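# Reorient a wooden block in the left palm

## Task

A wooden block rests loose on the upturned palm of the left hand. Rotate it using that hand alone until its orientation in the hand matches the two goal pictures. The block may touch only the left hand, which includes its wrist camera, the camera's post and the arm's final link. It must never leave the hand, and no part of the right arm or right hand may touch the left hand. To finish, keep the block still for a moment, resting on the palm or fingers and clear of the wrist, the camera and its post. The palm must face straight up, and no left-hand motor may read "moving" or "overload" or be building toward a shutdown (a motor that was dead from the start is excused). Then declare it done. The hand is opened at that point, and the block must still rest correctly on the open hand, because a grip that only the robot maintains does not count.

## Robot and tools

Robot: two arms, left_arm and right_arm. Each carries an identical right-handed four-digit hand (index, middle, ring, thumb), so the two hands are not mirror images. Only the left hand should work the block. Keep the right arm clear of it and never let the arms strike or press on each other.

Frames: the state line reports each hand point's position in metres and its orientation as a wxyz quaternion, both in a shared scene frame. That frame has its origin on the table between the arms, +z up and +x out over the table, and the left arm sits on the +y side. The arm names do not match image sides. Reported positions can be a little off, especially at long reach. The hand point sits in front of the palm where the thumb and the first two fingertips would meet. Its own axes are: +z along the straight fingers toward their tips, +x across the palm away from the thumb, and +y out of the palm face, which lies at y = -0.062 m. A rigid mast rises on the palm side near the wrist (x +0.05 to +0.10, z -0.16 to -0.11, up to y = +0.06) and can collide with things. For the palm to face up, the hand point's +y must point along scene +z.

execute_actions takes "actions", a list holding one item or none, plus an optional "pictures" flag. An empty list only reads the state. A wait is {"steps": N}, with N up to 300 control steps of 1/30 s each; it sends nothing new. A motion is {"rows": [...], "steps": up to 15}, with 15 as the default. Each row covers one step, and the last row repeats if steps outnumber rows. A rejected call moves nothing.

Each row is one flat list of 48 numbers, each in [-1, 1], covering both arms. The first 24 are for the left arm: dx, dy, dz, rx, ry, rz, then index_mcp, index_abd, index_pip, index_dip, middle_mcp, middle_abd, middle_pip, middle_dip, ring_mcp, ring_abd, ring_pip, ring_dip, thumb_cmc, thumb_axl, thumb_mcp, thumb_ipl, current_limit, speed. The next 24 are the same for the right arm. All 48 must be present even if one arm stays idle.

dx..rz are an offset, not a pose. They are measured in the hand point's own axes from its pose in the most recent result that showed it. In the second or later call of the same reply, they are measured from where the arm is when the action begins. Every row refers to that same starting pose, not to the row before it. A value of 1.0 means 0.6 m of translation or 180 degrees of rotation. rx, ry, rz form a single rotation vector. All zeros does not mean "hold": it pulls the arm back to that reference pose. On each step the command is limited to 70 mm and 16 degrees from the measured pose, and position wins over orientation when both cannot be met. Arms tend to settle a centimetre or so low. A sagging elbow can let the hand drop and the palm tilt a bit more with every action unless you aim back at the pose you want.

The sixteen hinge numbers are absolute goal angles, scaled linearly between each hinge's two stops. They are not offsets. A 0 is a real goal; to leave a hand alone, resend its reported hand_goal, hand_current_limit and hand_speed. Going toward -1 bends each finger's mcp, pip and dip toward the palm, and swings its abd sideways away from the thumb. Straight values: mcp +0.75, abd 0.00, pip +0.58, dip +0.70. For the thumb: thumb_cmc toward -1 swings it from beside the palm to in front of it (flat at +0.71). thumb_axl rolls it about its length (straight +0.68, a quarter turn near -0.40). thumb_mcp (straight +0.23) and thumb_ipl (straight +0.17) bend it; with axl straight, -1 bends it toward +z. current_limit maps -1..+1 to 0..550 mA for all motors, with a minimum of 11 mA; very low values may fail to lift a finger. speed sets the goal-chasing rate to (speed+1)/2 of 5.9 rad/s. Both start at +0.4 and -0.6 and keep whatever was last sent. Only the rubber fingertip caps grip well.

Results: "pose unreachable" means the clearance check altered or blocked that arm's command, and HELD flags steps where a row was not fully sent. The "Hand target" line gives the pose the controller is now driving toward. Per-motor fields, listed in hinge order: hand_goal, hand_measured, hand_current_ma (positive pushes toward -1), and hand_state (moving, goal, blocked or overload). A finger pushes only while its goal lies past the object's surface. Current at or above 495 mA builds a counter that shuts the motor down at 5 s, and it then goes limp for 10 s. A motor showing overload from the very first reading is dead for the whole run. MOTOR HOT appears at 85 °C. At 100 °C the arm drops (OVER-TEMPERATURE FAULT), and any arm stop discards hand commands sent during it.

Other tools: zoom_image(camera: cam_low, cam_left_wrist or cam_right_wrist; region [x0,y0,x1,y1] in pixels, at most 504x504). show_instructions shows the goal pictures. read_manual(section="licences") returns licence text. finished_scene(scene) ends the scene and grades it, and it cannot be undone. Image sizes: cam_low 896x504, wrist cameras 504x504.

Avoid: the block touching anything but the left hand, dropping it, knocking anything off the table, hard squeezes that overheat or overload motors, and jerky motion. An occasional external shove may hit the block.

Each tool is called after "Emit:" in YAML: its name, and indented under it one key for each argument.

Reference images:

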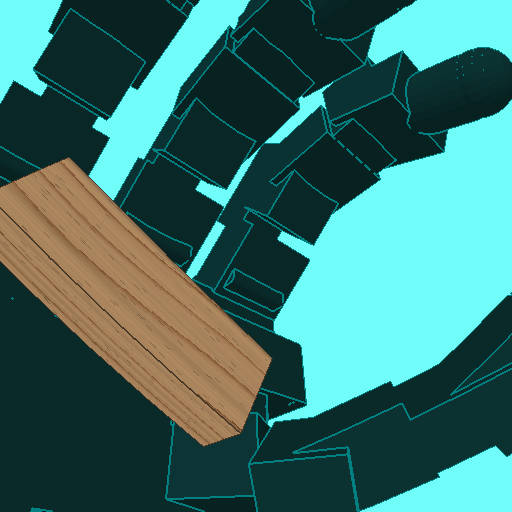

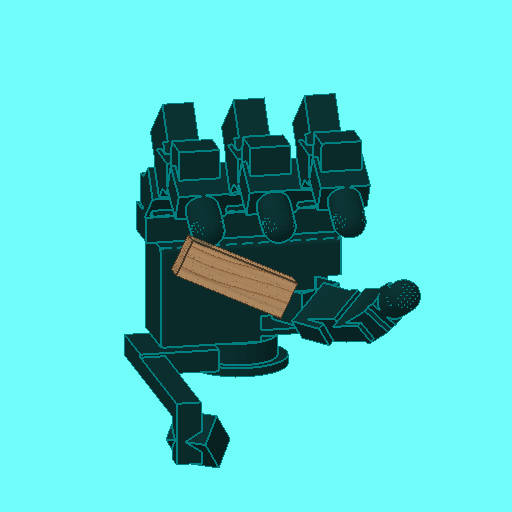

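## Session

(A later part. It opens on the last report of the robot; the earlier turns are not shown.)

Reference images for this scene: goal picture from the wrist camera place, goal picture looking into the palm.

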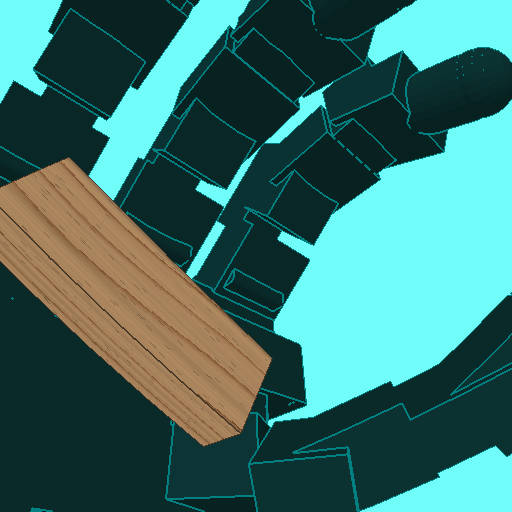

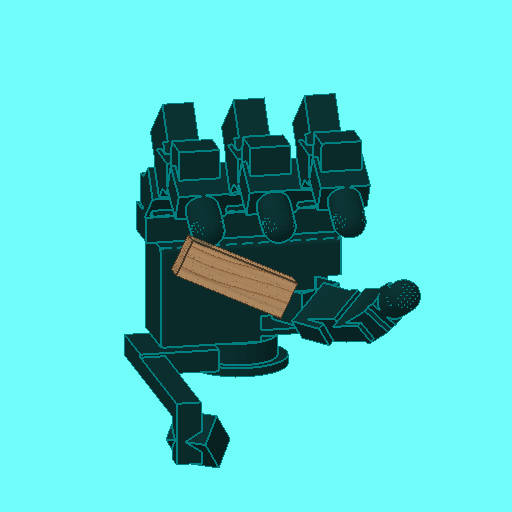

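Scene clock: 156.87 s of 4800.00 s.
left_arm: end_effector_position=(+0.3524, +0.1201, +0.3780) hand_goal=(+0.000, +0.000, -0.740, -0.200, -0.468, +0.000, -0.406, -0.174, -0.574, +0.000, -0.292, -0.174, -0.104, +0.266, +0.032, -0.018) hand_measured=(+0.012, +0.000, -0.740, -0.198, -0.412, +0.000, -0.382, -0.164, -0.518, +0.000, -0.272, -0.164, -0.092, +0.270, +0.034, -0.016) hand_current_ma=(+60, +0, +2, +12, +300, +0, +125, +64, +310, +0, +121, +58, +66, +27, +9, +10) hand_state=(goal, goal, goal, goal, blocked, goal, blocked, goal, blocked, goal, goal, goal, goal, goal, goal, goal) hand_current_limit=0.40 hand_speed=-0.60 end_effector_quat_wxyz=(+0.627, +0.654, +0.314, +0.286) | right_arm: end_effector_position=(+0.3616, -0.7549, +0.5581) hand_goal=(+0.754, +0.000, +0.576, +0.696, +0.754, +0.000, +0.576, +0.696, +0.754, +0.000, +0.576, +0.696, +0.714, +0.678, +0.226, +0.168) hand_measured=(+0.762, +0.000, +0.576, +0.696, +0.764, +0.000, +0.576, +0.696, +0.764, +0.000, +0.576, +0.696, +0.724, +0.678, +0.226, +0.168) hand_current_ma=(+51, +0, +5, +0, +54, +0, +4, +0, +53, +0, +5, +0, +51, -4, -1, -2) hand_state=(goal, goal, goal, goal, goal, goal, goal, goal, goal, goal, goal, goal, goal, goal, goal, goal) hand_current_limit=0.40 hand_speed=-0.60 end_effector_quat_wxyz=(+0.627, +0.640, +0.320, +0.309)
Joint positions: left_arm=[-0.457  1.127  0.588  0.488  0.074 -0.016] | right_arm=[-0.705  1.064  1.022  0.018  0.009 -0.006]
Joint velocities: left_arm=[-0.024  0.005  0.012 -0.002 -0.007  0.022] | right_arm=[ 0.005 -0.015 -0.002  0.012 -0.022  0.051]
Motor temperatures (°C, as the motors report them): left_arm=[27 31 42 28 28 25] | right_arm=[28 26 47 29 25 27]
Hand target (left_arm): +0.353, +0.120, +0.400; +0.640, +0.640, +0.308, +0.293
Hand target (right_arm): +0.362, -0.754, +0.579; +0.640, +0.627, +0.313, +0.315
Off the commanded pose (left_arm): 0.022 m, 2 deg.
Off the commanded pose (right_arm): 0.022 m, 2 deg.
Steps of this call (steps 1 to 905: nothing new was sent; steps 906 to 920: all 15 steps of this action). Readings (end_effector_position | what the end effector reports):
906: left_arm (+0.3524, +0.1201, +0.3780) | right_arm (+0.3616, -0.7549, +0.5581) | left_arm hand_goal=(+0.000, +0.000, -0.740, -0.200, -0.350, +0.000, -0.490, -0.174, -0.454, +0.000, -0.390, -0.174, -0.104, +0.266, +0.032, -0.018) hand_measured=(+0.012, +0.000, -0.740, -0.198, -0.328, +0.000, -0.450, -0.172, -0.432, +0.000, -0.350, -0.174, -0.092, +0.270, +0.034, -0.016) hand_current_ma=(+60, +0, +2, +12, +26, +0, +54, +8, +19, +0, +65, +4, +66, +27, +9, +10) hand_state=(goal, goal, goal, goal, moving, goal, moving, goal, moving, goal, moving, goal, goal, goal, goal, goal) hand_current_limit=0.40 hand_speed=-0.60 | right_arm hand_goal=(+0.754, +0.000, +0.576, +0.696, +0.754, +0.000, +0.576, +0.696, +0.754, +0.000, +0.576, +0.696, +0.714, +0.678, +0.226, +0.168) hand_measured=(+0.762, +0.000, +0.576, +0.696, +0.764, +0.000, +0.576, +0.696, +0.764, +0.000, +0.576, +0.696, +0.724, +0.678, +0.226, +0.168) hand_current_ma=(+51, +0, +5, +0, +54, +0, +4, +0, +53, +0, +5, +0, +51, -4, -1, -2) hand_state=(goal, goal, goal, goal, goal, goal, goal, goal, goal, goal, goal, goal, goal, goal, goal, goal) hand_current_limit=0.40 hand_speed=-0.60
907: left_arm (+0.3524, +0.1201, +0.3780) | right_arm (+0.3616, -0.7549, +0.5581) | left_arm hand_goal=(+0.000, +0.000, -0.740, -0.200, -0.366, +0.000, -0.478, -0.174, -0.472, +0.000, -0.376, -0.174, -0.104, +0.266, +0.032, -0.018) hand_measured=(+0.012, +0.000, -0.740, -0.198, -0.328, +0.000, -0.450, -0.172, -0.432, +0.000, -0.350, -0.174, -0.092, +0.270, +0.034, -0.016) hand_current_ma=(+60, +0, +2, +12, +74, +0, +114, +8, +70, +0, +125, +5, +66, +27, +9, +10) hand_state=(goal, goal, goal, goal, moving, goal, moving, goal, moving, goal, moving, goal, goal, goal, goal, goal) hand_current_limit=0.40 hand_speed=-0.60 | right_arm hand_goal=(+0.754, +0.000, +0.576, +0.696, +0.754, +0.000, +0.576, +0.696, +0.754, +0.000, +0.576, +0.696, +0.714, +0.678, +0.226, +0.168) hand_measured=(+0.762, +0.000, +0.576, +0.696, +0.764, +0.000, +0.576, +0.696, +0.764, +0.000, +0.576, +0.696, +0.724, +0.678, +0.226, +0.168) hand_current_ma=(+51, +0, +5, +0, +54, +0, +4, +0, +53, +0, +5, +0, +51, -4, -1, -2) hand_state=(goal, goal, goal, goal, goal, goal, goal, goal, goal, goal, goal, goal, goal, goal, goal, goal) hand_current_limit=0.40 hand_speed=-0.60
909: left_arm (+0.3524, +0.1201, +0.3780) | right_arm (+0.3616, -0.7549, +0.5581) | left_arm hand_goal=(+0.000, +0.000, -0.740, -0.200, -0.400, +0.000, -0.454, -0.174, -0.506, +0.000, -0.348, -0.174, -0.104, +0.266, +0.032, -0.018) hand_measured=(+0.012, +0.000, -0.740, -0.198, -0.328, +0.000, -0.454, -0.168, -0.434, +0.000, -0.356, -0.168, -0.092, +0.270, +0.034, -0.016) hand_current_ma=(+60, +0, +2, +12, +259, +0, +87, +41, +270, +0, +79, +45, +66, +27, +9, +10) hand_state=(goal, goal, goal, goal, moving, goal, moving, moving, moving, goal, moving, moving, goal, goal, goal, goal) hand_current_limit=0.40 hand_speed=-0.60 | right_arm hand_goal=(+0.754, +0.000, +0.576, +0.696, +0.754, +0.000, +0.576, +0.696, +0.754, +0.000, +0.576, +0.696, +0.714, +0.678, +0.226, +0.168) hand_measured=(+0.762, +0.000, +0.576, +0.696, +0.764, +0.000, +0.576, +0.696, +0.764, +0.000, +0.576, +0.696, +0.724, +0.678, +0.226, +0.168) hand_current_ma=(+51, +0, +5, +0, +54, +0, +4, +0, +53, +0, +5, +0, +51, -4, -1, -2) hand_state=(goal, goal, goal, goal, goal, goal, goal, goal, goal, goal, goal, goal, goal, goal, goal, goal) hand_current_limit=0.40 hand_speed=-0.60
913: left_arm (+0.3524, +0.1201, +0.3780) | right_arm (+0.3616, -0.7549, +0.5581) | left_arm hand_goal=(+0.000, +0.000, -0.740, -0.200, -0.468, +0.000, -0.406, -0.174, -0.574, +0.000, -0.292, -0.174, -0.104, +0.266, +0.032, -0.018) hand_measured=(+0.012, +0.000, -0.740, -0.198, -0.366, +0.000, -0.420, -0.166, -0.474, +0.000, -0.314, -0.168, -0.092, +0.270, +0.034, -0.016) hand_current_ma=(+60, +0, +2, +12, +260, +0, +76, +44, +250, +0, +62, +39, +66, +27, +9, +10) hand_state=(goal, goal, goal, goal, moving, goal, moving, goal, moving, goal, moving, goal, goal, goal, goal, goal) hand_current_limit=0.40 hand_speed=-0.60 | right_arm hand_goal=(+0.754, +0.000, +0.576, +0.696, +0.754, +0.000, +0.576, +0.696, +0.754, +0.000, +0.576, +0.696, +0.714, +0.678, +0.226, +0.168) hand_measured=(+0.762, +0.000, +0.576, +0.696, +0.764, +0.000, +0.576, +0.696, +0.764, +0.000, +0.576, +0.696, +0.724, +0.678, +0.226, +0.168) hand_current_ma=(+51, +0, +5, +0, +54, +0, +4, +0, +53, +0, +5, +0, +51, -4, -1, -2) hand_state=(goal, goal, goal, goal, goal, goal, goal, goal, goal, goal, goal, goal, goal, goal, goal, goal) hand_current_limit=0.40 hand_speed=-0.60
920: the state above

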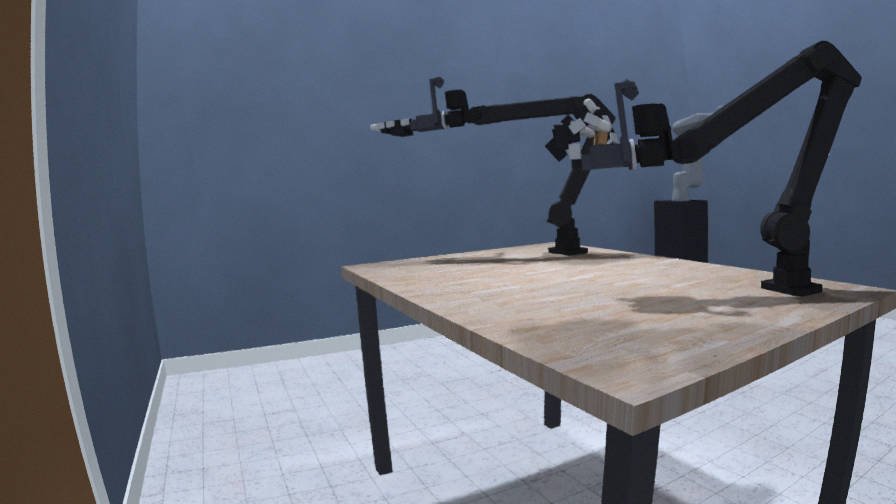

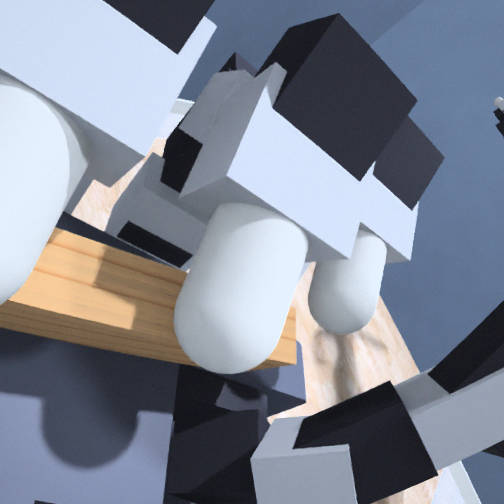

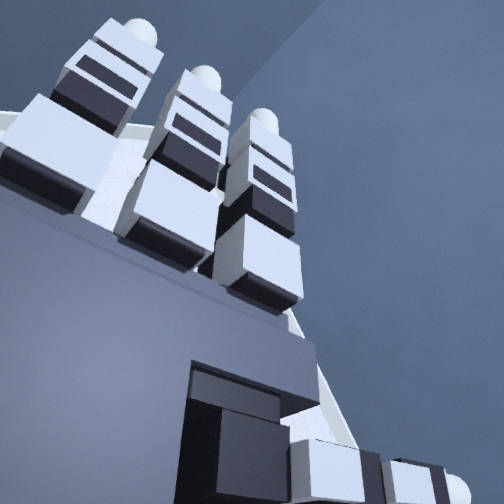

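Emit:
execute_actions:
  actions:
    - {"rows": [[0, 0.0368, 0, -0.0135, 0, 0, 0.0, 0, -0.74, -0.2, -0.468, 0, -0.385, -0.174, -0.574, 0, -0.272, -0.174, -0.104, 0.266, 0.032, -0.018, 0.4, -0.6, 0, 0.0365, 0, -0.0131, 0, 0, 0.754, 0, 0.576, 0.696, 0.754, 0, 0.576, 0.696, 0.754, 0, 0.576, 0.696, 0.714, 0.678, 0.226, 0.168, 0.4, -0.6], [0, 0.0368, 0, -0.0135, 0, 0, 0.0, 0, -0.74, -0.2, -0.485, 0, -0.372, -0.174, -0.591, 0, -0.257, -0.174, -0.104, 0.266, 0.032, -0.018, 0.4, -0.6, 0, 0.0365, 0, -0.0131, 0, 0, 0.754, 0, 0.576, 0.696, 0.754, 0, 0.576, 0.696, 0.754, 0, 0.576, 0.696, 0.714, 0.678, 0.226, 0.168, 0.4, -0.6], [0, 0.0368, 0, -0.0135, 0, 0, 0.0, 0, -0.74, -0.2, -0.502, 0, -0.359, -0.174, -0.608, 0, -0.242, -0.174, -0.104, 0.266, 0.032, -0.018, 0.4, -0.6, 0, 0.0365, 0, -0.0131, 0, 0, 0.754, 0, 0.576, 0.696, 0.754, 0, 0.576, 0.696, 0.754, 0, 0.576, 0.696, 0.714, 0.678, 0.226, 0.168, 0.4, -0.6], [0, 0.0368, 0, -0.0135, 0, 0, 0.0, 0, -0.74, -0.2, -0.519, 0, -0.346, -0.174, -0.625, 0, -0.227, -0.174, -0.104, 0.266, 0.032, -0.018, 0.4, -0.6, 0, 0.0365, 0, -0.0131, 0, 0, 0.754, 0, 0.576, 0.696, 0.754, 0, 0.576, 0.696, 0.754, 0, 0.576, 0.696, 0.714, 0.678, 0.226, 0.168, 0.4, -0.6], [0, 0.0368, 0, -0.0135, 0, 0, 0.0, 0, -0.74, -0.2, -0.536, 0, -0.333, -0.174, -0.642, 0, -0.212, -0.174, -0.104, 0.266, 0.032, -0.018, 0.4, -0.6, 0, 0.0365, 0, -0.0131, 0, 0, 0.754, 0, 0.576, 0.696, 0.754, 0, 0.576, 0.696, 0.754, 0, 0.576, 0.696, 0.714, 0.678, 0.226, 0.168, 0.4, -0.6], [0, 0.0368, 0, -0.0135, 0, 0, 0.0, 0, -0.74, -0.2, -0.553, 0, -0.32, -0.174, -0.659, 0, -0.197, -0.174, -0.104, 0.266, 0.032, -0.018, 0.4, -0.6, 0, 0.0365, 0, -0.0131, 0, 0, 0.754, 0, 0.576, 0.696, 0.754, 0, 0.576, 0.696, 0.754, 0, 0.576, 0.696, 0.714, 0.678, 0.226, 0.168, 0.4, -0.6], [0, 0.0368, 0, -0.0135, 0, 0, 0.0, 0, -0.74, -0.2, -0.57, 0, -0.307, -0.174, -0.676, 0, -0.182, -0.174, -0.104, 0.266, 0.032, -0.018, 0.4, -0.6, 0, 0.0365, 0, -0.0131, 0, 0, 0.754, 0, 0.576, 0.696, 0.754, 0, 0.576, 0.696, 0.754, 0, 0.576, 0.696, 0.714, 0.678, 0.226, 0.168, 0.4, -0.6], [0, 0.0368, 0, -0.0135, 0, 0, 0.0, 0, -0.74, -0.2, -0.587, 0, -0.294, -0.174, -0.693, 0, -0.167, -0.174, -0.104, 0.266, 0.032, -0.018, 0.4, -0.6, 0, 0.0365, 0, -0.0131, 0, 0, 0.754, 0, 0.576, 0.696, 0.754, 0, 0.576, 0.696, 0.754, 0, 0.576, 0.696, 0.714, 0.678, 0.226, 0.168, 0.4, -0.6]], "steps": 15}

Emit:
zoom_image:
  camera: "cam_low"
  region: [530, 80, 670, 180]

Scene clock: 175.03 s of 4800.00 s.
left_arm: end_effector_position=(+0.3524, +0.1201, +0.3780) hand_goal=(+0.000, +0.000, -0.740, -0.200, -0.586, +0.000, -0.294, -0.174, -0.692, +0.000, -0.166, -0.174, -0.104, +0.266, +0.032, -0.018) hand_measured=(+0.012, +0.000, -0.740, -0.198, -0.534, +0.000, -0.272, -0.164, -0.638, +0.000, -0.148, -0.164, -0.092, +0.270, +0.034, -0.016) hand_current_ma=(+60, +0, +2, +12, +283, +0, +107, +63, +303, +0, +105, +58, +66, +27, +9, +10) hand_state=(goal, goal, goal, goal, blocked, goal, blocked, goal, blocked, goal, goal, goal, goal, goal, goal, goal) hand_current_limit=0.40 hand_speed=-0.60 end_effector_quat_wxyz=(+0.627, +0.654, +0.314, +0.286) | right_arm: end_effector_position=(+0.3616, -0.7549, +0.5581) hand_goal=(+0.754, +0.000, +0.576, +0.696, +0.754, +0.000, +0.576, +0.696, +0.754, +0.000, +0.576, +0.696, +0.714, +0.678, +0.226, +0.168) hand_measured=(+0.762, +0.000, +0.576, +0.696, +0.764, +0.000, +0.576, +0.696, +0.764, +0.000, +0.576, +0.696, +0.724, +0.678, +0.226, +0.168) hand_current_ma=(+51, +0, +5, +0, +54, +0, +4, +0, +53, +0, +5, +0, +51, -4, -1, -2) hand_state=(goal, goal, goal, goal, goal, goal, goal, goal, goal, goal, goal, goal, goal, goal, goal, goal) hand_current_limit=0.40 hand_speed=-0.60 end_effector_quat_wxyz=(+0.627, +0.640, +0.320, +0.309)
Joint positions: left_arm=[-0.457  1.127  0.588  0.488  0.074 -0.016] | right_arm=[-0.705  1.064  1.022  0.018  0.009 -0.006]
Joint velocities: left_arm=[-0.005  0.015  0.002  0.002 -0.022  0.066] | right_arm=[-0.024 -0.015  0.012 -0.002 -0.007  0.022]
Motor temperatures (°C, as the motors report them): left_arm=[27 31 43 28 28 25] | right_arm=[28 26 48 30 25 27]
Hand target (left_arm): +0.353, +0.120, +0.400; +0.640, +0.640, +0.308, +0.293
Hand target (right_arm): +0.362, -0.754, +0.579; +0.640, +0.627, +0.313, +0.315
Off the commanded pose (left_arm): 0.022 m, 2 deg.
Off the commanded pose (right_arm): 0.022 m, 2 deg.
Steps of this call (steps 1 to 530: nothing new was sent; steps 531 to 545: all 15 steps of this action). Readings (end_effector_position | what the end effector reports):
531: left_arm (+0.3524, +0.1201, +0.3780) | right_arm (+0.3616, -0.7549, +0.5581) | left_arm hand_goal=(+0.000, +0.000, -0.740, -0.200, -0.468, +0.000, -0.384, -0.174, -0.574, +0.000, -0.272, -0.174, -0.104, +0.266, +0.032, -0.018) hand_measured=(+0.012, +0.000, -0.740, -0.198, -0.412, +0.000, -0.382, -0.164, -0.518, +0.000, -0.272, -0.164, -0.092, +0.270, +0.034, -0.016) hand_current_ma=(+60, +0, +2, +12, +300, +0, +125, +63, +310, +0, +121, +58, +66, +27, +9, +10) hand_state=(goal, goal, goal, goal, blocked, goal, moving, goal, blocked, goal, moving, goal, goal, goal, goal, goal) hand_current_limit=0.40 hand_speed=-0.60 | right_arm hand_goal=(+0.754, +0.000, +0.576, +0.696, +0.754, +0.000, +0.576, +0.696, +0.754, +0.000, +0.576, +0.696, +0.714, +0.678, +0.226, +0.168) hand_measured=(+0.762, +0.000, +0.576, +0.696, +0.764, +0.000, +0.576, +0.696, +0.764, +0.000, +0.576, +0.696, +0.724, +0.678, +0.226, +0.168) hand_current_ma=(+51, +0, +5, +0, +54, +0, +4, +0, +53, +0, +5, +0, +51, -4, -1, -2) hand_state=(goal, goal, goal, goal, goal, goal, goal, goal, goal, goal, goal, goal, goal, goal, goal, goal) hand_current_limit=0.40 hand_speed=-0.60
532: left_arm (+0.3524, +0.1201, +0.3780) | right_arm (+0.3616, -0.7549, +0.5581) | left_arm hand_goal=(+0.000, +0.000, -0.740, -0.200, -0.484, +0.000, -0.372, -0.174, -0.590, +0.000, -0.256, -0.174, -0.104, +0.266, +0.032, -0.018) hand_measured=(+0.012, +0.000, -0.740, -0.198, -0.412, +0.000, -0.382, -0.164, -0.518, +0.000, -0.272, -0.164, -0.092, +0.270, +0.034, -0.016) hand_current_ma=(+60, +0, +2, +12, +299, +0, +86, +63, +309, +0, +81, +58, +66, +27, +9, +10) hand_state=(goal, goal, goal, goal, moving, goal, moving, goal, moving, goal, moving, goal, goal, goal, goal, goal) hand_current_limit=0.40 hand_speed=-0.60 | right_arm hand_goal=(+0.754, +0.000, +0.576, +0.696, +0.754, +0.000, +0.576, +0.696, +0.754, +0.000, +0.576, +0.696, +0.714, +0.678, +0.226, +0.168) hand_measured=(+0.762, +0.000, +0.576, +0.696, +0.764, +0.000, +0.576, +0.696, +0.764, +0.000, +0.576, +0.696, +0.724, +0.678, +0.226, +0.168) hand_current_ma=(+51, +0, +5, +0, +54, +0, +4, +0, +53, +0, +5, +0, +51, -4, -1, -2) hand_state=(goal, goal, goal, goal, goal, goal, goal, goal, goal, goal, goal, goal, goal, goal, goal, goal) hand_current_limit=0.40 hand_speed=-0.60
534: left_arm (+0.3524, +0.1201, +0.3780) | right_arm (+0.3616, -0.7549, +0.5581) | left_arm hand_goal=(+0.000, +0.000, -0.740, -0.200, -0.518, +0.000, -0.346, -0.174, -0.624, +0.000, -0.226, -0.174, -0.104, +0.266, +0.032, -0.018) hand_measured=(+0.012, +0.000, -0.740, -0.198, -0.430, +0.000, -0.362, -0.164, -0.536, +0.000, -0.250, -0.164, -0.092, +0.270, +0.034, -0.016) hand_current_ma=(+60, +0, +2, +12, +239, +0, +70, +63, +233, +0, +63, +58, +66, +27, +9, +10) hand_state=(goal, goal, goal, goal, moving, goal, moving, goal, moving, goal, moving, goal, goal, goal, goal, goal) hand_current_limit=0.40 hand_speed=-0.60 | right_arm hand_goal=(+0.754, +0.000, +0.576, +0.696, +0.754, +0.000, +0.576, +0.696, +0.754, +0.000, +0.576, +0.696, +0.714, +0.678, +0.226, +0.168) hand_measured=(+0.762, +0.000, +0.576, +0.696, +0.764, +0.000, +0.576, +0.696, +0.764, +0.000, +0.576, +0.696, +0.724, +0.678, +0.226, +0.168) hand_current_ma=(+51, +0, +5, +0, +54, +0, +4, +0, +53, +0, +5, +0, +51, -4, -1, -2) hand_state=(goal, goal, goal, goal, goal, goal, goal, goal, goal, goal, goal, goal, goal, goal, goal, goal) hand_current_limit=0.40 hand_speed=-0.60
538: left_arm (+0.3524, +0.1201, +0.3780) | right_arm (+0.3616, -0.7549, +0.5581) | left_arm hand_goal=(+0.000, +0.000, -0.740, -0.200, -0.586, +0.000, -0.294, -0.174, -0.692, +0.000, -0.166, -0.174, -0.104, +0.266, +0.032, -0.018) hand_measured=(+0.012, +0.000, -0.740, -0.198, -0.490, +0.000, -0.312, -0.164, -0.594, +0.000, -0.194, -0.164, -0.092, +0.270, +0.034, -0.016) hand_current_ma=(+60, +0, +2, +12, +211, +0, +61, +63, +209, +0, +54, +58, +66, +27, +9, +10) hand_state=(goal, goal, goal, goal, moving, goal, moving, goal, moving, goal, moving, goal, goal, goal, goal, goal) hand_current_limit=0.40 hand_speed=-0.60 | right_arm hand_goal=(+0.754, +0.000, +0.576, +0.696, +0.754, +0.000, +0.576, +0.696, +0.754, +0.000, +0.576, +0.696, +0.714, +0.678, +0.226, +0.168) hand_measured=(+0.762, +0.000, +0.576, +0.696, +0.764, +0.000, +0.576, +0.696, +0.764, +0.000, +0.576, +0.696, +0.724, +0.678, +0.226, +0.168) hand_current_ma=(+51, +0, +5, +0, +54, +0, +4, +0, +53, +0, +5, +0, +51, -4, -1, -2) hand_state=(goal, goal, goal, goal, goal, goal, goal, goal, goal, goal, goal, goal, goal, goal, goal, goal) hand_current_limit=0.40 hand_speed=-0.60
545: the state above

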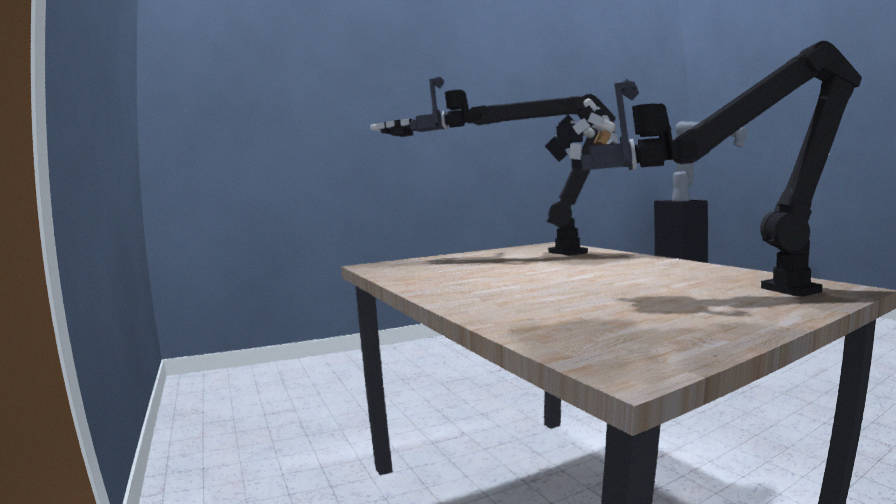

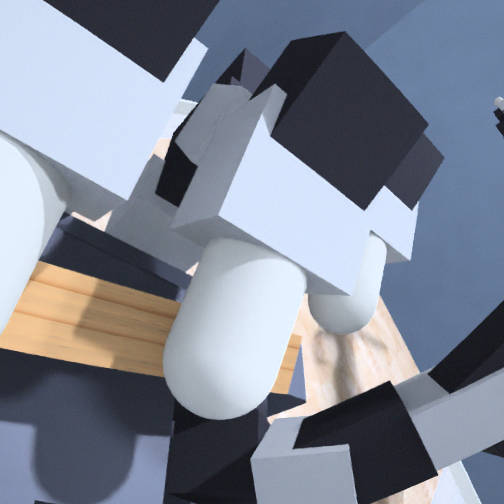

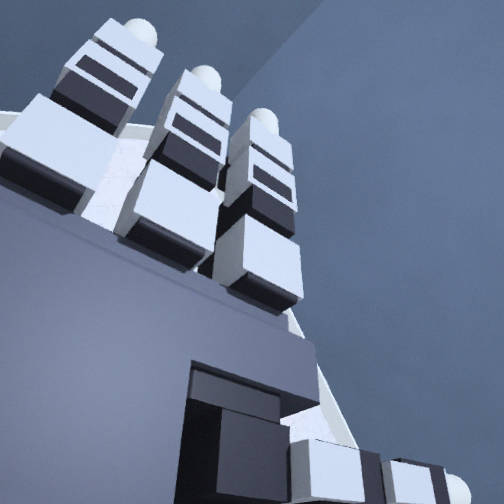

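Region (530, 80, 670, 180) of cam_low's 896x504 image, scaled by 3.600, with more detail than that image has; it fills the top 360 rows of this view, and the rest is white.

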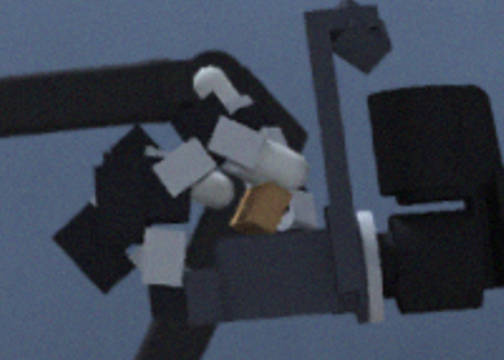

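Emit:
execute_actions:
  actions:
    - {"rows": [[0, 0.0368, 0, -0.0135, 0, 0, 0.0, 0, -0.74, -0.2, -0.587, 0, -0.275, -0.174, -0.693, 0, -0.148, -0.174, -0.104, 0.266, 0.032, -0.018, 0.4, -0.6, 0, 0.0365, 0, -0.0131, 0, 0, 0.754, 0, 0.576, 0.696, 0.754, 0, 0.576, 0.696, 0.754, 0, 0.576, 0.696, 0.714, 0.678, 0.226, 0.168, 0.4, -0.6], [0, 0.0368, 0, -0.0135, 0, 0, 0.0, 0, -0.74, -0.2, -0.604, 0, -0.262, -0.174, -0.71, 0, -0.133, -0.174, -0.104, 0.266, 0.032, -0.018, 0.4, -0.6, 0, 0.0365, 0, -0.0131, 0, 0, 0.754, 0, 0.576, 0.696, 0.754, 0, 0.576, 0.696, 0.754, 0, 0.576, 0.696, 0.714, 0.678, 0.226, 0.168, 0.4, -0.6], [0, 0.0368, 0, -0.0135, 0, 0, 0.0, 0, -0.74, -0.2, -0.621, 0, -0.249, -0.174, -0.727, 0, -0.118, -0.174, -0.104, 0.266, 0.032, -0.018, 0.4, -0.6, 0, 0.0365, 0, -0.0131, 0, 0, 0.754, 0, 0.576, 0.696, 0.754, 0, 0.576, 0.696, 0.754, 0, 0.576, 0.696, 0.714, 0.678, 0.226, 0.168, 0.4, -0.6], [0, 0.0368, 0, -0.0135, 0, 0, 0.0, 0, -0.74, -0.2, -0.638, 0, -0.236, -0.174, -0.744, 0, -0.103, -0.174, -0.104, 0.266, 0.032, -0.018, 0.4, -0.6, 0, 0.0365, 0, -0.0131, 0, 0, 0.754, 0, 0.576, 0.696, 0.754, 0, 0.576, 0.696, 0.754, 0, 0.576, 0.696, 0.714, 0.678, 0.226, 0.168, 0.4, -0.6], [0, 0.0368, 0, -0.0135, 0, 0, 0.0, 0, -0.74, -0.2, -0.655, 0, -0.223, -0.174, -0.761, 0, -0.088, -0.174, -0.104, 0.266, 0.032, -0.018, 0.4, -0.6, 0, 0.0365, 0, -0.0131, 0, 0, 0.754, 0, 0.576, 0.696, 0.754, 0, 0.576, 0.696, 0.754, 0, 0.576, 0.696, 0.714, 0.678, 0.226, 0.168, 0.4, -0.6], [0, 0.0368, 0, -0.0135, 0, 0, 0.0, 0, -0.74, -0.2, -0.672, 0, -0.21, -0.174, -0.778, 0, -0.073, -0.174, -0.104, 0.266, 0.032, -0.018, 0.4, -0.6, 0, 0.0365, 0, -0.0131, 0, 0, 0.754, 0, 0.576, 0.696, 0.754, 0, 0.576, 0.696, 0.754, 0, 0.576, 0.696, 0.714, 0.678, 0.226, 0.168, 0.4, -0.6], [0, 0.0368, 0, -0.0135, 0, 0, 0.0, 0, -0.74, -0.2, -0.689, 0, -0.197, -0.174, -0.795, 0, -0.058, -0.174, -0.104, 0.266, 0.032, -0.018, 0.4, -0.6, 0, 0.0365, 0, -0.0131, 0, 0, 0.754, 0, 0.576, 0.696, 0.754, 0, 0.576, 0.696, 0.754, 0, 0.576, 0.696, 0.714, 0.678, 0.226, 0.168, 0.4, -0.6], [0, 0.0368, 0, -0.0135, 0, 0, 0.0, 0, -0.74, -0.2, -0.706, 0, -0.184, -0.174, -0.812, 0, -0.043, -0.174, -0.104, 0.266, 0.032, -0.018, 0.4, -0.6, 0, 0.0365, 0, -0.0131, 0, 0, 0.754, 0, 0.576, 0.696, 0.754, 0, 0.576, 0.696, 0.754, 0, 0.576, 0.696, 0.714, 0.678, 0.226, 0.168, 0.4, -0.6]], "steps": 15}

Emit:
zoom_image:
  camera: "cam_low"
  region: [530, 80, 670, 180]

Scene clock: 199.27 s of 4800.00 s.
left_arm: end_effector_position=(+0.3524, +0.1201, +0.3780) hand_goal=(+0.000, +0.000, -0.740, -0.200, -0.706, +0.000, -0.184, -0.174, -0.812, +0.000, -0.042, -0.174, -0.104, +0.266, +0.032, -0.018) hand_measured=(+0.012, +0.000, -0.740, -0.198, -0.708, +0.000, -0.192, -0.172, -0.814, +0.000, -0.050, -0.172, -0.092, +0.270, +0.034, -0.016) hand_current_ma=(+60, +0, +1, +12, -6, +0, -43, +11, -12, +0, -43, +11, +66, +27, +9, +10) hand_state=(goal, goal, goal, goal, goal, goal, goal, goal, goal, goal, goal, goal, goal, goal, goal, goal) hand_current_limit=0.40 hand_speed=-0.60 end_effector_quat_wxyz=(+0.627, +0.654, +0.314, +0.286) | right_arm: end_effector_position=(+0.3616, -0.7549, +0.5581) hand_goal=(+0.754, +0.000, +0.576, +0.696, +0.754, +0.000, +0.576, +0.696, +0.754, +0.000, +0.576, +0.696, +0.714, +0.678, +0.226, +0.168) hand_measured=(+0.762, +0.000, +0.576, +0.696, +0.764, +0.000, +0.576, +0.696, +0.764, +0.000, +0.576, +0.696, +0.724, +0.678, +0.226, +0.168) hand_current_ma=(+51, +0, +5, +0, +54, +0, +4, +0, +53, +0, +5, +0, +51, -4, -1, -2) hand_state=(goal, goal, goal, goal, goal, goal, goal, goal, goal, goal, goal, goal, goal, goal, goal, goal) hand_current_limit=0.40 hand_speed=-0.60 end_effector_quat_wxyz=(+0.627, +0.640, +0.320, +0.309)
Joint positions: left_arm=[-0.457  1.127  0.588  0.488  0.074 -0.016] | right_arm=[-0.705  1.064  1.022  0.018  0.009 -0.006]
Joint velocities: left_arm=[ 0.015 -0.015 -0.002 -0.012 -0.066  0.066] | right_arm=[-0.005 -0.015 -0.007 -0.012  0.037 -0.022]
Motor temperatures (°C, as the motors report them): left_arm=[27 31 43 28 28 25] | right_arm=[28 26 49 30 25 27]
Hand target (left_arm): +0.353, +0.120, +0.400; +0.640, +0.640, +0.308, +0.293
Hand target (right_arm): +0.362, -0.754, +0.579; +0.640, +0.627, +0.313, +0.315
Off the commanded pose (left_arm): 0.022 m, 2 deg.
Off the commanded pose (right_arm): 0.022 m, 2 deg.
Steps of this call (steps 1 to 712: nothing new was sent; steps 713 to 727: all 15 steps of this action). Readings (end_effector_position | what the end effector reports):
713: left_arm (+0.3524, +0.1201, +0.3780) | right_arm (+0.3616, -0.7549, +0.5581) | left_arm hand_goal=(+0.000, +0.000, -0.740, -0.200, -0.586, +0.000, -0.274, -0.174, -0.692, +0.000, -0.148, -0.174, -0.104, +0.266, +0.032, -0.018) hand_measured=(+0.012, +0.000, -0.740, -0.198, -0.534, +0.000, -0.272, -0.164, -0.638, +0.000, -0.148, -0.164, -0.092, +0.270, +0.034, -0.016) hand_current_ma=(+60, +0, +1, +12, +282, +0, +107, +63, +303, +0, +105, +58, +66, +27, +9, +10) hand_state=(goal, goal, goal, goal, blocked, goal, moving, goal, blocked, goal, moving, goal, goal, goal, goal, goal) hand_current_limit=0.40 hand_speed=-0.60 | right_arm hand_goal=(+0.754, +0.000, +0.576, +0.696, +0.754, +0.000, +0.576, +0.696, +0.754, +0.000, +0.576, +0.696, +0.714, +0.678, +0.226, +0.168) hand_measured=(+0.762, +0.000, +0.576, +0.696, +0.764, +0.000, +0.576, +0.696, +0.764, +0.000, +0.576, +0.696, +0.724, +0.678, +0.226, +0.168) hand_current_ma=(+51, +0, +5, +0, +54, +0, +4, +0, +53, +0, +5, +0, +51, -4, -1, -2) hand_state=(goal, goal, goal, goal, goal, goal, goal, goal, goal, goal, goal, goal, goal, goal, goal, goal) hand_current_limit=0.40 hand_speed=-0.60
714: left_arm (+0.3524, +0.1201, +0.3780) | right_arm (+0.3616, -0.7549, +0.5581) | left_arm hand_goal=(+0.000, +0.000, -0.740, -0.200, -0.604, +0.000, -0.262, -0.174, -0.710, +0.000, -0.132, -0.174, -0.104, +0.266, +0.032, -0.018) hand_measured=(+0.012, +0.000, -0.740, -0.198, -0.534, +0.000, -0.272, -0.164, -0.638, +0.000, -0.148, -0.164, -0.092, +0.270, +0.034, -0.016) hand_current_ma=(+60, +0, +2, +12, +281, +0, +72, +63, +302, +0, +70, +58, +66, +27, +9, +10) hand_state=(goal, goal, goal, goal, moving, goal, moving, goal, moving, goal, moving, goal, goal, goal, goal, goal) hand_current_limit=0.40 hand_speed=-0.60 | right_arm hand_goal=(+0.754, +0.000, +0.576, +0.696, +0.754, +0.000, +0.576, +0.696, +0.754, +0.000, +0.576, +0.696, +0.714, +0.678, +0.226, +0.168) hand_measured=(+0.762, +0.000, +0.576, +0.696, +0.764, +0.000, +0.576, +0.696, +0.764, +0.000, +0.576, +0.696, +0.724, +0.678, +0.226, +0.168) hand_current_ma=(+51, +0, +5, +0, +54, +0, +4, +0, +53, +0, +5, +0, +51, -4, -1, -2) hand_state=(goal, goal, goal, goal, goal, goal, goal, goal, goal, goal, goal, goal, goal, goal, goal, goal) hand_current_limit=0.40 hand_speed=-0.60
716: left_arm (+0.3524, +0.1201, +0.3780) | right_arm (+0.3616, -0.7549, +0.5581) | left_arm hand_goal=(+0.000, +0.000, -0.740, -0.200, -0.638, +0.000, -0.236, -0.174, -0.744, +0.000, -0.102, -0.174, -0.104, +0.266, +0.032, -0.018) hand_measured=(+0.012, +0.000, -0.740, -0.198, -0.550, +0.000, -0.254, -0.164, -0.654, +0.000, -0.128, -0.164, -0.092, +0.270, +0.034, -0.016) hand_current_ma=(+60, +0, +1, +12, +251, +0, +68, +63, +246, +0, +64, +58, +66, +27, +9, +10) hand_state=(goal, goal, goal, goal, moving, goal, moving, goal, moving, goal, moving, goal, goal, goal, goal, goal) hand_current_limit=0.40 hand_speed=-0.60 | right_arm hand_goal=(+0.754, +0.000, +0.576, +0.696, +0.754, +0.000, +0.576, +0.696, +0.754, +0.000, +0.576, +0.696, +0.714, +0.678, +0.226, +0.168) hand_measured=(+0.762, +0.000, +0.576, +0.696, +0.764, +0.000, +0.576, +0.696, +0.764, +0.000, +0.576, +0.696, +0.724, +0.678, +0.226, +0.168) hand_current_ma=(+51, +0, +5, +0, +54, +0, +4, +0, +53, +0, +5, +0, +51, -4, -1, -2) hand_state=(goal, goal, goal, goal, goal, goal, goal, goal, goal, goal, goal, goal, goal, goal, goal, goal) hand_current_limit=0.40 hand_speed=-0.60
720: left_arm (+0.3524, +0.1201, +0.3780) | right_arm (+0.3616, -0.7549, +0.5581) | left_arm hand_goal=(+0.000, +0.000, -0.740, -0.200, -0.706, +0.000, -0.184, -0.174, -0.812, +0.000, -0.042, -0.174, -0.104, +0.266, +0.032, -0.018) hand_measured=(+0.012, +0.000, -0.740, -0.198, -0.616, +0.000, -0.210, -0.166, -0.718, +0.000, -0.074, -0.166, -0.092, +0.270, +0.034, -0.016) hand_current_ma=(+60, +0, +1, +12, +45, +0, -46, +16, +36, +0, -46, +16, +66, +27, +9, +10) hand_state=(goal, goal, goal, goal, moving, goal, moving, moving, moving, goal, moving, moving, goal, goal, goal, goal) hand_current_limit=0.40 hand_speed=-0.60 | right_arm hand_goal=(+0.754, +0.000, +0.576, +0.696, +0.754, +0.000, +0.576, +0.696, +0.754, +0.000, +0.576, +0.696, +0.714, +0.678, +0.226, +0.168) hand_measured=(+0.762, +0.000, +0.576, +0.696, +0.764, +0.000, +0.576, +0.696, +0.764, +0.000, +0.576, +0.696, +0.724, +0.678, +0.226, +0.168) hand_current_ma=(+51, +0, +5, +0, +54, +0, +4, +0, +53, +0, +5, +0, +51, -4, -1, -2) hand_state=(goal, goal, goal, goal, goal, goal, goal, goal, goal, goal, goal, goal, goal, goal, goal, goal) hand_current_limit=0.40 hand_speed=-0.60
727: the state above

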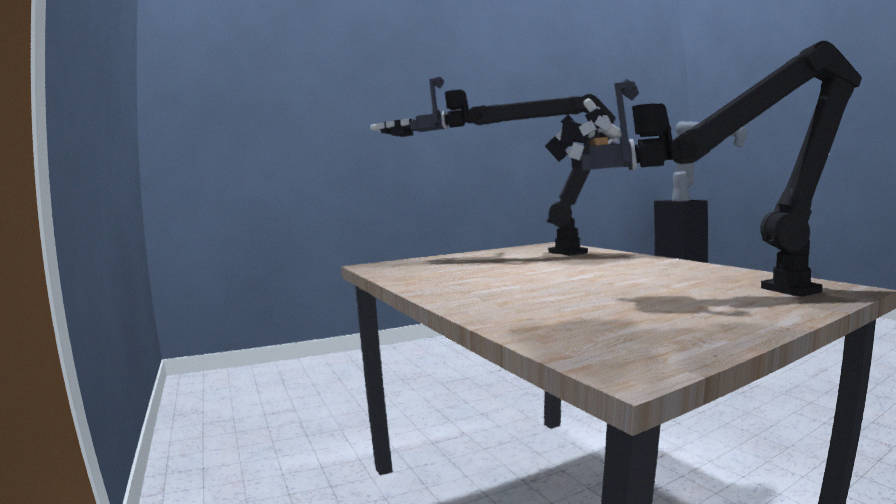

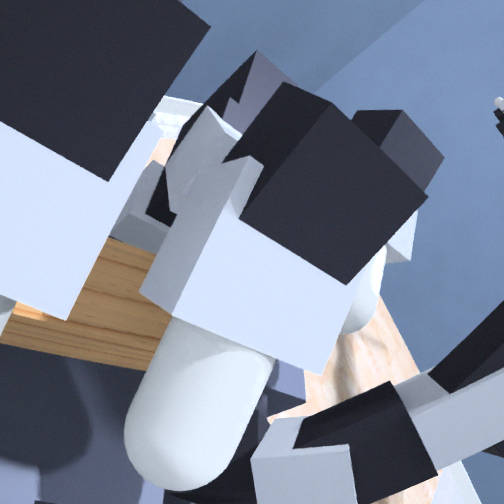

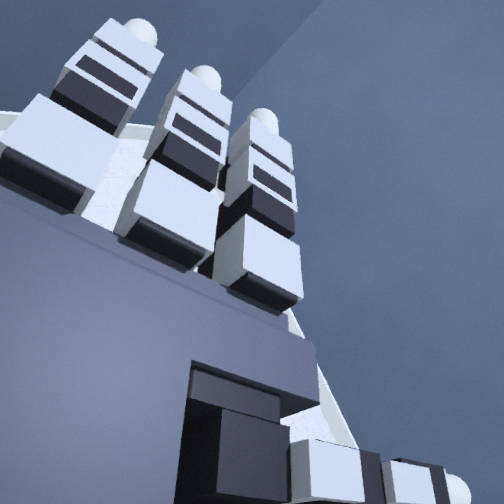

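Region (530, 80, 670, 180) of cam_low's 896x504 image, scaled by 3.600, with more detail than that image has; it fills the top 360 rows of this view, and the rest is white.

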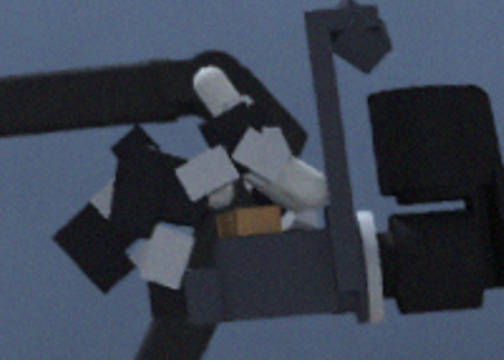

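Emit:
execute_actions:
  actions:
    - {"rows": [[0, 0.0368, 0, -0.0135, 0, 0, 0.046, 0, -0.008, 0.28, 0.046, 0, -0.008, 0.28, 0.046, 0, -0.008, 0.28, -0.104, 0.266, 0.032, -0.018, 0.4, -0.4, 0, 0.0365, 0, -0.0131, 0, 0, 0.754, 0, 0.576, 0.696, 0.754, 0, 0.576, 0.696, 0.754, 0, 0.576, 0.696, 0.714, 0.678, 0.226, 0.168, 0.4, -0.6]], "steps": 15}
  pictures: false

Emit:
execute_actions:
  actions:
    - {"steps": 20}

Scene clock: 205.77 s of 4800.00 s.
left_arm: end_effector_position=(+0.3524, +0.1201, +0.3780) hand_goal=(+0.046, +0.000, -0.008, +0.280, +0.046, +0.000, -0.008, +0.280, +0.046, +0.000, -0.008, +0.280, -0.104, +0.266, +0.032, -0.018) hand_measured=(+0.048, +0.000, -0.382, +0.210, -0.330, +0.000, -0.014, +0.194, -0.462, +0.000, -0.014, +0.194, -0.092, +0.270, +0.034, -0.016) hand_current_ma=(+16, +0, -62, -67, -50, +0, -29, -54, -55, +0, -34, -55, +66, +27, +9, +10) hand_state=(goal, goal, moving, moving, moving, goal, goal, moving, moving, goal, goal, moving, goal, goal, goal, goal) hand_current_limit=0.40 hand_speed=-0.40 end_effector_quat_wxyz=(+0.627, +0.654, +0.314, +0.286) | right_arm: end_effector_position=(+0.3616, -0.7549, +0.5581) hand_goal=(+0.754, +0.000, +0.576, +0.696, +0.754, +0.000, +0.576, +0.696, +0.754, +0.000, +0.576, +0.696, +0.714, +0.678, +0.226, +0.168) hand_measured=(+0.762, +0.000, +0.576, +0.696, +0.764, +0.000, +0.576, +0.696, +0.764, +0.000, +0.576, +0.696, +0.724, +0.678, +0.226, +0.168) hand_current_ma=(+51, +0, +5, +0, +54, +0, +4, +0, +53, +0, +5, +0, +51, -4, -1, -2) hand_state=(goal, goal, goal, goal, goal, goal, goal, goal, goal, goal, goal, goal, goal, goal, goal, goal) hand_current_limit=0.40 hand_speed=-0.60 end_effector_quat_wxyz=(+0.627, +0.640, +0.320, +0.309)
Joint positions: left_arm=[-0.457  1.127  0.588  0.488  0.074 -0.016] | right_arm=[-0.705  1.064  1.022  0.018  0.009 -0.006]
Joint velocities: left_arm=[-0.005 -0.005  0.007 -0.017 -0.007 -0.007] | right_arm=[-0.015 -0.005  0.012 -0.012 -0.037  0.007]
Motor temperatures (°C, as the motors report them): left_arm=[27 31 44 28 28 25] | right_arm=[28 26 50 30 25 27]
Hand target (left_arm): +0.353, +0.120, +0.400; +0.640, +0.640, +0.308, +0.293
Hand target (right_arm): +0.362, -0.754, +0.579; +0.640, +0.627, +0.313, +0.315
Off the commanded pose (left_arm): 0.022 m, 2 deg.
Off the commanded pose (right_arm): 0.022 m, 2 deg.
Steps of this call (steps 1 to 180: nothing new was sent; steps 181 to 195: all 15 steps of this action). Readings (end_effector_position | what the end effector reports):
181: left_arm (+0.3524, +0.1201, +0.3780) | right_arm (+0.3616, -0.7549, +0.5581) | left_arm hand_goal=(+0.046, +0.000, -0.008, +0.280, +0.046, +0.000, -0.008, +0.280, +0.046, +0.000, -0.008, +0.280, -0.104, +0.266, +0.032, -0.018) hand_measured=(+0.012, +0.000, -0.740, -0.198, -0.708, +0.000, -0.192, -0.172, -0.814, +0.000, -0.050, -0.172, -0.092, +0.270, +0.034, -0.016) hand_current_ma=(+60, +0, +1, +12, -6, +0, -43, +11, -12, +0, -43, +11, +66, +27, +9, +10) hand_state=(moving, goal, moving, moving, moving, goal, moving, moving, moving, goal, moving, moving, goal, goal, goal, goal) hand_current_limit=0.40 hand_speed=-0.40 | right_arm hand_goal=(+0.754, +0.000, +0.576, +0.696, +0.754, +0.000, +0.576, +0.696, +0.754, +0.000, +0.576, +0.696, +0.714, +0.678, +0.226, +0.168) hand_measured=(+0.762, +0.000, +0.576, +0.696, +0.764, +0.000, +0.576, +0.696, +0.764, +0.000, +0.576, +0.696, +0.724, +0.678, +0.226, +0.168) hand_current_ma=(+51, +0, +5, +0, +54, +0, +4, +0, +53, +0, +5, +0, +51, -4, -1, -2) hand_state=(goal, goal, goal, goal, goal, goal, goal, goal, goal, goal, goal, goal, goal, goal, goal, goal) hand_current_limit=0.40 hand_speed=-0.60
182: left_arm (+0.3524, +0.1201, +0.3780) | right_arm (+0.3616, -0.7549, +0.5581) | left_arm hand_goal=(+0.046, +0.000, -0.008, +0.280, +0.046, +0.000, -0.008, +0.280, +0.046, +0.000, -0.008, +0.280, -0.104, +0.266, +0.032, -0.018) hand_measured=(+0.012, +0.000, -0.740, -0.198, -0.708, +0.000, -0.192, -0.172, -0.814, +0.000, -0.048, -0.172, -0.092, +0.270, +0.034, -0.016) hand_current_ma=(-44, +0, -109, -86, -115, +0, -132, -94, -125, +0, -111, -94, +66, +27, +9, +10) hand_state=(moving, goal, moving, moving, moving, goal, moving, moving, moving, goal, moving, moving, goal, goal, goal, goal) hand_current_limit=0.40 hand_speed=-0.40 | right_arm hand_goal=(+0.754, +0.000, +0.576, +0.696, +0.754, +0.000, +0.576, +0.696, +0.754, +0.000, +0.576, +0.696, +0.714, +0.678, +0.226, +0.168) hand_measured=(+0.762, +0.000, +0.576, +0.696, +0.764, +0.000, +0.576, +0.696, +0.764, +0.000, +0.576, +0.696, +0.724, +0.678, +0.226, +0.168) hand_current_ma=(+51, +0, +5, +0, +54, +0, +4, +0, +53, +0, +5, +0, +51, -4, -1, -2) hand_state=(goal, goal, goal, goal, goal, goal, goal, goal, goal, goal, goal, goal, goal, goal, goal, goal) hand_current_limit=0.40 hand_speed=-0.60
184: left_arm (+0.3524, +0.1201, +0.3780) | right_arm (+0.3616, -0.7549, +0.5581) | left_arm hand_goal=(+0.046, +0.000, -0.008, +0.280, +0.046, +0.000, -0.008, +0.280, +0.046, +0.000, -0.008, +0.280, -0.104, +0.266, +0.032, -0.018) hand_measured=(+0.044, +0.000, -0.692, -0.146, -0.664, +0.000, -0.140, -0.124, -0.772, +0.000, -0.020, -0.124, -0.092, +0.270, +0.034, -0.016) hand_current_ma=(+25, +0, -84, -68, -86, +0, -92, -71, -93, +0, -33, -70, +66, +27, +9, +10) hand_state=(moving, goal, moving, moving, moving, goal, moving, moving, moving, goal, moving, moving, goal, goal, goal, goal) hand_current_limit=0.40 hand_speed=-0.40 | right_arm hand_goal=(+0.754, +0.000, +0.576, +0.696, +0.754, +0.000, +0.576, +0.696, +0.754, +0.000, +0.576, +0.696, +0.714, +0.678, +0.226, +0.168) hand_measured=(+0.762, +0.000, +0.576, +0.696, +0.764, +0.000, +0.576, +0.696, +0.764, +0.000, +0.576, +0.696, +0.724, +0.678, +0.226, +0.168) hand_current_ma=(+51, +0, +5, +0, +54, +0, +4, +0, +53, +0, +5, +0, +51, -4, -1, -2) hand_state=(goal, goal, goal, goal, goal, goal, goal, goal, goal, goal, goal, goal, goal, goal, goal, goal) hand_current_limit=0.40 hand_speed=-0.60
188: left_arm (+0.3524, +0.1201, +0.3780) | right_arm (+0.3616, -0.7549, +0.5581) | left_arm hand_goal=(+0.046, +0.000, -0.008, +0.280, +0.046, +0.000, -0.008, +0.280, +0.046, +0.000, -0.008, +0.280, -0.104, +0.266, +0.032, -0.018) hand_measured=(+0.048, +0.000, -0.582, -0.018, -0.550, +0.000, -0.028, -0.008, -0.664, +0.000, -0.014, -0.008, -0.092, +0.270, +0.034, -0.016) hand_current_ma=(+13, +0, -71, -67, -72, +0, -24, -58, -84, +0, -40, -59, +66, +27, +9, +10) hand_state=(goal, goal, moving, moving, moving, goal, moving, moving, moving, goal, goal, moving, goal, goal, goal, goal) hand_current_limit=0.40 hand_speed=-0.40 | right_arm hand_goal=(+0.754, +0.000, +0.576, +0.696, +0.754, +0.000, +0.576, +0.696, +0.754, +0.000, +0.576, +0.696, +0.714, +0.678, +0.226, +0.168) hand_measured=(+0.762, +0.000, +0.576, +0.696, +0.764, +0.000, +0.576, +0.696, +0.764, +0.000, +0.576, +0.696, +0.724, +0.678, +0.226, +0.168) hand_current_ma=(+51, +0, +5, +0, +54, +0, +4, +0, +53, +0, +5, +0, +51, -4, -1, -2) hand_state=(goal, goal, goal, goal, goal, goal, goal, goal, goal, goal, goal, goal, goal, goal, goal, goal) hand_current_limit=0.40 hand_speed=-0.60
195: the state above

Scene clock: 206.43 s of 4800.00 s.
left_arm: end_effector_position=(+0.3524, +0.1201, +0.3780) hand_goal=(+0.046, +0.000, -0.008, +0.280, +0.046, +0.000, -0.008, +0.280, +0.046, +0.000, -0.008, +0.280, -0.104, +0.266, +0.032, -0.018) hand_measured=(+0.050, +0.000, -0.010, +0.276, +0.050, +0.000, -0.010, +0.278, +0.050, +0.000, -0.010, +0.278, -0.092, +0.270, +0.034, -0.016) hand_current_ma=(+25, +0, -13, -19, +26, +0, -12, -17, +24, +0, -13, -17, +66, +27, +9, +10) hand_state=(goal, goal, goal, goal, goal, goal, goal, goal, goal, goal, goal, goal, goal, goal, goal, goal) hand_current_limit=0.40 hand_speed=-0.40 end_effector_quat_wxyz=(+0.627, +0.654, +0.314, +0.286) | right_arm: end_effector_position=(+0.3616, -0.7549, +0.5581) hand_goal=(+0.754, +0.000, +0.576, +0.696, +0.754, +0.000, +0.576, +0.696, +0.754, +0.000, +0.576, +0.696, +0.714, +0.678, +0.226, +0.168) hand_measured=(+0.762, +0.000, +0.576, +0.696, +0.764, +0.000, +0.576, +0.696, +0.764, +0.000, +0.576, +0.696, +0.724, +0.678, +0.226, +0.168) hand_current_ma=(+51, +0, +5, +0, +54, +0, +4, +0, +53, +0, +5, +0, +51, -4, -1, -2) hand_state=(goal, goal, goal, goal, goal, goal, goal, goal, goal, goal, goal, goal, goal, goal, goal, goal) hand_current_limit=0.40 hand_speed=-0.60 end_effector_quat_wxyz=(+0.627, +0.640, +0.320, +0.309)
Joint positions: left_arm=[-0.457  1.127  0.588  0.488  0.074 -0.016] | right_arm=[-0.705  1.064  1.022  0.018  0.009 -0.006]
Joint velocities: left_arm=[-0.005 -0.015  0.012  0.002  0.066 -0.066] | right_arm=[-0.015 -0.005 -0.022  0.012  0.007 -0.007]
Motor temperatures (°C, as the motors report them): left_arm=[27 31 44 28 28 25] | right_arm=[28 26 50 30 25 27]
Hand target (left_arm): +0.353, +0.120, +0.400; +0.640, +0.640, +0.308, +0.293
Hand target (right_arm): +0.362, -0.754, +0.579; +0.640, +0.627, +0.313, +0.315
Off the commanded pose (left_arm): 0.022 m, 2 deg.
Off the commanded pose (right_arm): 0.022 m, 2 deg.
Steps of this call (steps 1 to 20: nothing new was sent). Readings (end_effector_position | what the end effector reports):
1: left_arm (+0.3524, +0.1201, +0.3780) | right_arm (+0.3616, -0.7549, +0.5581) | left_arm hand_goal=(+0.046, +0.000, -0.008, +0.280, +0.046, +0.000, -0.008, +0.280, +0.046, +0.000, -0.008, +0.280, -0.104, +0.266, +0.032, -0.018) hand_measured=(+0.048, +0.000, -0.354, +0.242, -0.298, +0.000, -0.014, +0.222, -0.430, +0.000, -0.014, +0.224, -0.092, +0.270, +0.034, -0.016) hand_current_ma=(+17, +0, -61, -27, -48, +0, -28, -54, -52, +0, -33, -55, +66, +27, +9, +10) hand_state=(goal, goal, moving, moving, moving, goal, goal, moving, moving, goal, goal, moving, goal, goal, goal, goal) hand_current_limit=0.40 hand_speed=-0.40 | right_arm hand_goal=(+0.754, +0.000, +0.576, +0.696, +0.754, +0.000, +0.576, +0.696, +0.754, +0.000, +0.576, +0.696, +0.714, +0.678, +0.226, +0.168) hand_measured=(+0.762, +0.000, +0.576, +0.696, +0.764, +0.000, +0.576, +0.696, +0.764, +0.000, +0.576, +0.696, +0.724, +0.678, +0.226, +0.168) hand_current_ma=(+51, +0, +5, +0, +54, +0, +4, +0, +53, +0, +5, +0, +51, -4, -1, -2) hand_state=(goal, goal, goal, goal, goal, goal, goal, goal, goal, goal, goal, goal, goal, goal, goal, goal) hand_current_limit=0.40 hand_speed=-0.60
2: left_arm (+0.3524, +0.1201, +0.3780) | right_arm (+0.3616, -0.7549, +0.5581) | left_arm hand_goal=(+0.046, +0.000, -0.008, +0.280, +0.046, +0.000, -0.008, +0.280, +0.046, +0.000, -0.008, +0.280, -0.104, +0.266, +0.032, -0.018) hand_measured=(+0.050, +0.000, -0.326, +0.264, -0.264, +0.000, -0.014, +0.252, -0.400, +0.000, -0.014, +0.252, -0.092, +0.270, +0.034, -0.016) hand_current_ma=(+17, +0, -59, -9, -46, +0, -26, -12, -50, +0, -31, -10, +66, +27, +9, +10) hand_state=(goal, goal, moving, moving, moving, goal, goal, moving, moving, goal, goal, moving, goal, goal, goal, goal) hand_current_limit=0.40 hand_speed=-0.40 | right_arm hand_goal=(+0.754, +0.000, +0.576, +0.696, +0.754, +0.000, +0.576, +0.696, +0.754, +0.000, +0.576, +0.696, +0.714, +0.678, +0.226, +0.168) hand_measured=(+0.762, +0.000, +0.576, +0.696, +0.764, +0.000, +0.576, +0.696, +0.764, +0.000, +0.576, +0.696, +0.724, +0.678, +0.226, +0.168) hand_current_ma=(+51, +0, +5, +0, +54, +0, +4, +0, +53, +0, +5, +0, +51, -4, -1, -2) hand_state=(goal, goal, goal, goal, goal, goal, goal, goal, goal, goal, goal, goal, goal, goal, goal, goal) hand_current_limit=0.40 hand_speed=-0.60
4: left_arm (+0.3524, +0.1201, +0.3780) | right_arm (+0.3616, -0.7549, +0.5581) | left_arm hand_goal=(+0.046, +0.000, -0.008, +0.280, +0.046, +0.000, -0.008, +0.280, +0.046, +0.000, -0.008, +0.280, -0.104, +0.266, +0.032, -0.018) hand_measured=(+0.050, +0.000, -0.268, +0.274, -0.198, +0.000, -0.012, +0.274, -0.338, +0.000, -0.014, +0.274, -0.092, +0.270, +0.034, -0.016) hand_current_ma=(+19, +0, -58, -19, -41, +0, -23, -14, -46, +0, -29, -15, +66, +27, +9, +10) hand_state=(goal, goal, moving, moving, moving, goal, goal, moving, moving, goal, goal, moving, goal, goal, goal, goal) hand_current_limit=0.40 hand_speed=-0.40 | right_arm hand_goal=(+0.754, +0.000, +0.576, +0.696, +0.754, +0.000, +0.576, +0.696, +0.754, +0.000, +0.576, +0.696, +0.714, +0.678, +0.226, +0.168) hand_measured=(+0.762, +0.000, +0.576, +0.696, +0.764, +0.000, +0.576, +0.696, +0.764, +0.000, +0.576, +0.696, +0.724, +0.678, +0.226, +0.168) hand_current_ma=(+51, +0, +5, +0, +54, +0, +4, +0, +53, +0, +5, +0, +51, -4, -1, -2) hand_state=(goal, goal, goal, goal, goal, goal, goal, goal, goal, goal, goal, goal, goal, goal, goal, goal) hand_current_limit=0.40 hand_speed=-0.60
8: left_arm (+0.3524, +0.1201, +0.3780) | right_arm (+0.3616, -0.7549, +0.5581) | left_arm hand_goal=(+0.046, +0.000, -0.008, +0.280, +0.046, +0.000, -0.008, +0.280, +0.046, +0.000, -0.008, +0.280, -0.104, +0.266, +0.032, -0.018) hand_measured=(+0.050, +0.000, -0.150, +0.276, -0.064, +0.000, -0.012, +0.276, -0.210, +0.000, -0.012, +0.276, -0.092, +0.270, +0.034, -0.016) hand_current_ma=(+21, +0, -54, -20, -32, +0, -18, -18, -37, +0, -24, -19, +66, +27, +9, +10) hand_state=(goal, goal, moving, goal, moving, goal, goal, goal, moving, goal, goal, goal, goal, goal, goal, goal) hand_current_limit=0.40 hand_speed=-0.40 | right_arm hand_goal=(+0.754, +0.000, +0.576, +0.696, +0.754, +0.000, +0.576, +0.696, +0.754, +0.000, +0.576, +0.696, +0.714, +0.678, +0.226, +0.168) hand_measured=(+0.762, +0.000, +0.576, +0.696, +0.764, +0.000, +0.576, +0.696, +0.764, +0.000, +0.576, +0.696, +0.724, +0.678, +0.226, +0.168) hand_current_ma=(+51, +0, +5, +0, +54, +0, +4, +0, +53, +0, +5, +0, +51, -4, -1, -2) hand_state=(goal, goal, goal, goal, goal, goal, goal, goal, goal, goal, goal, goal, goal, goal, goal, goal) hand_current_limit=0.40 hand_speed=-0.60
20: the state above

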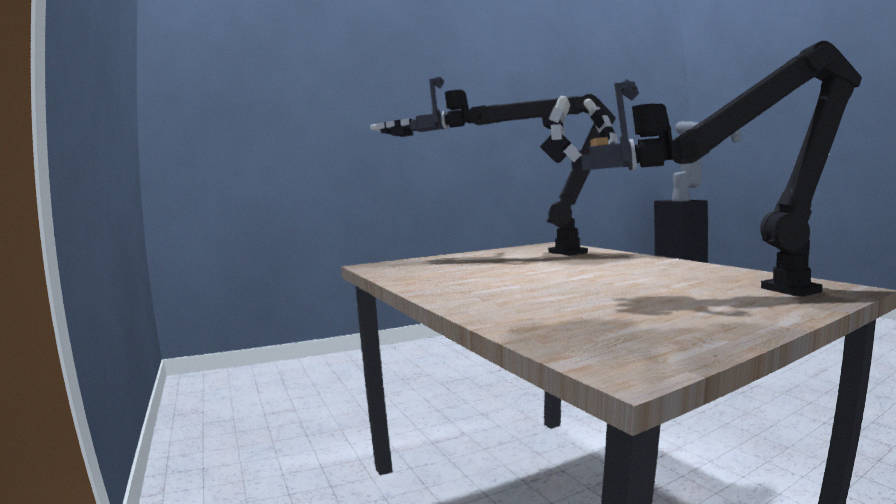

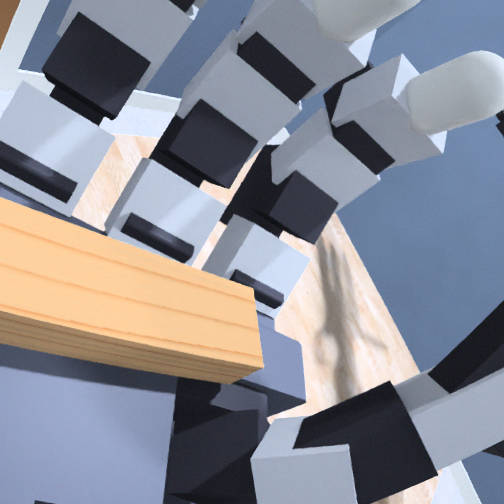

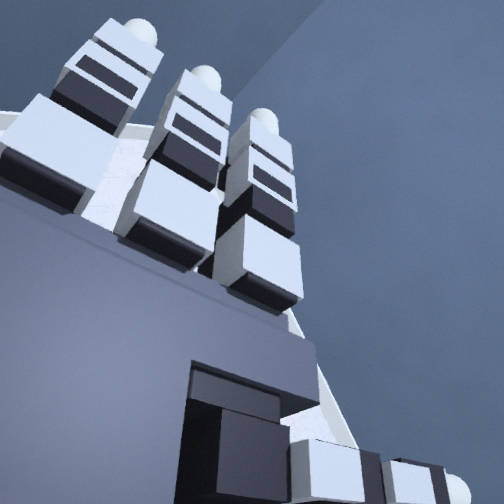

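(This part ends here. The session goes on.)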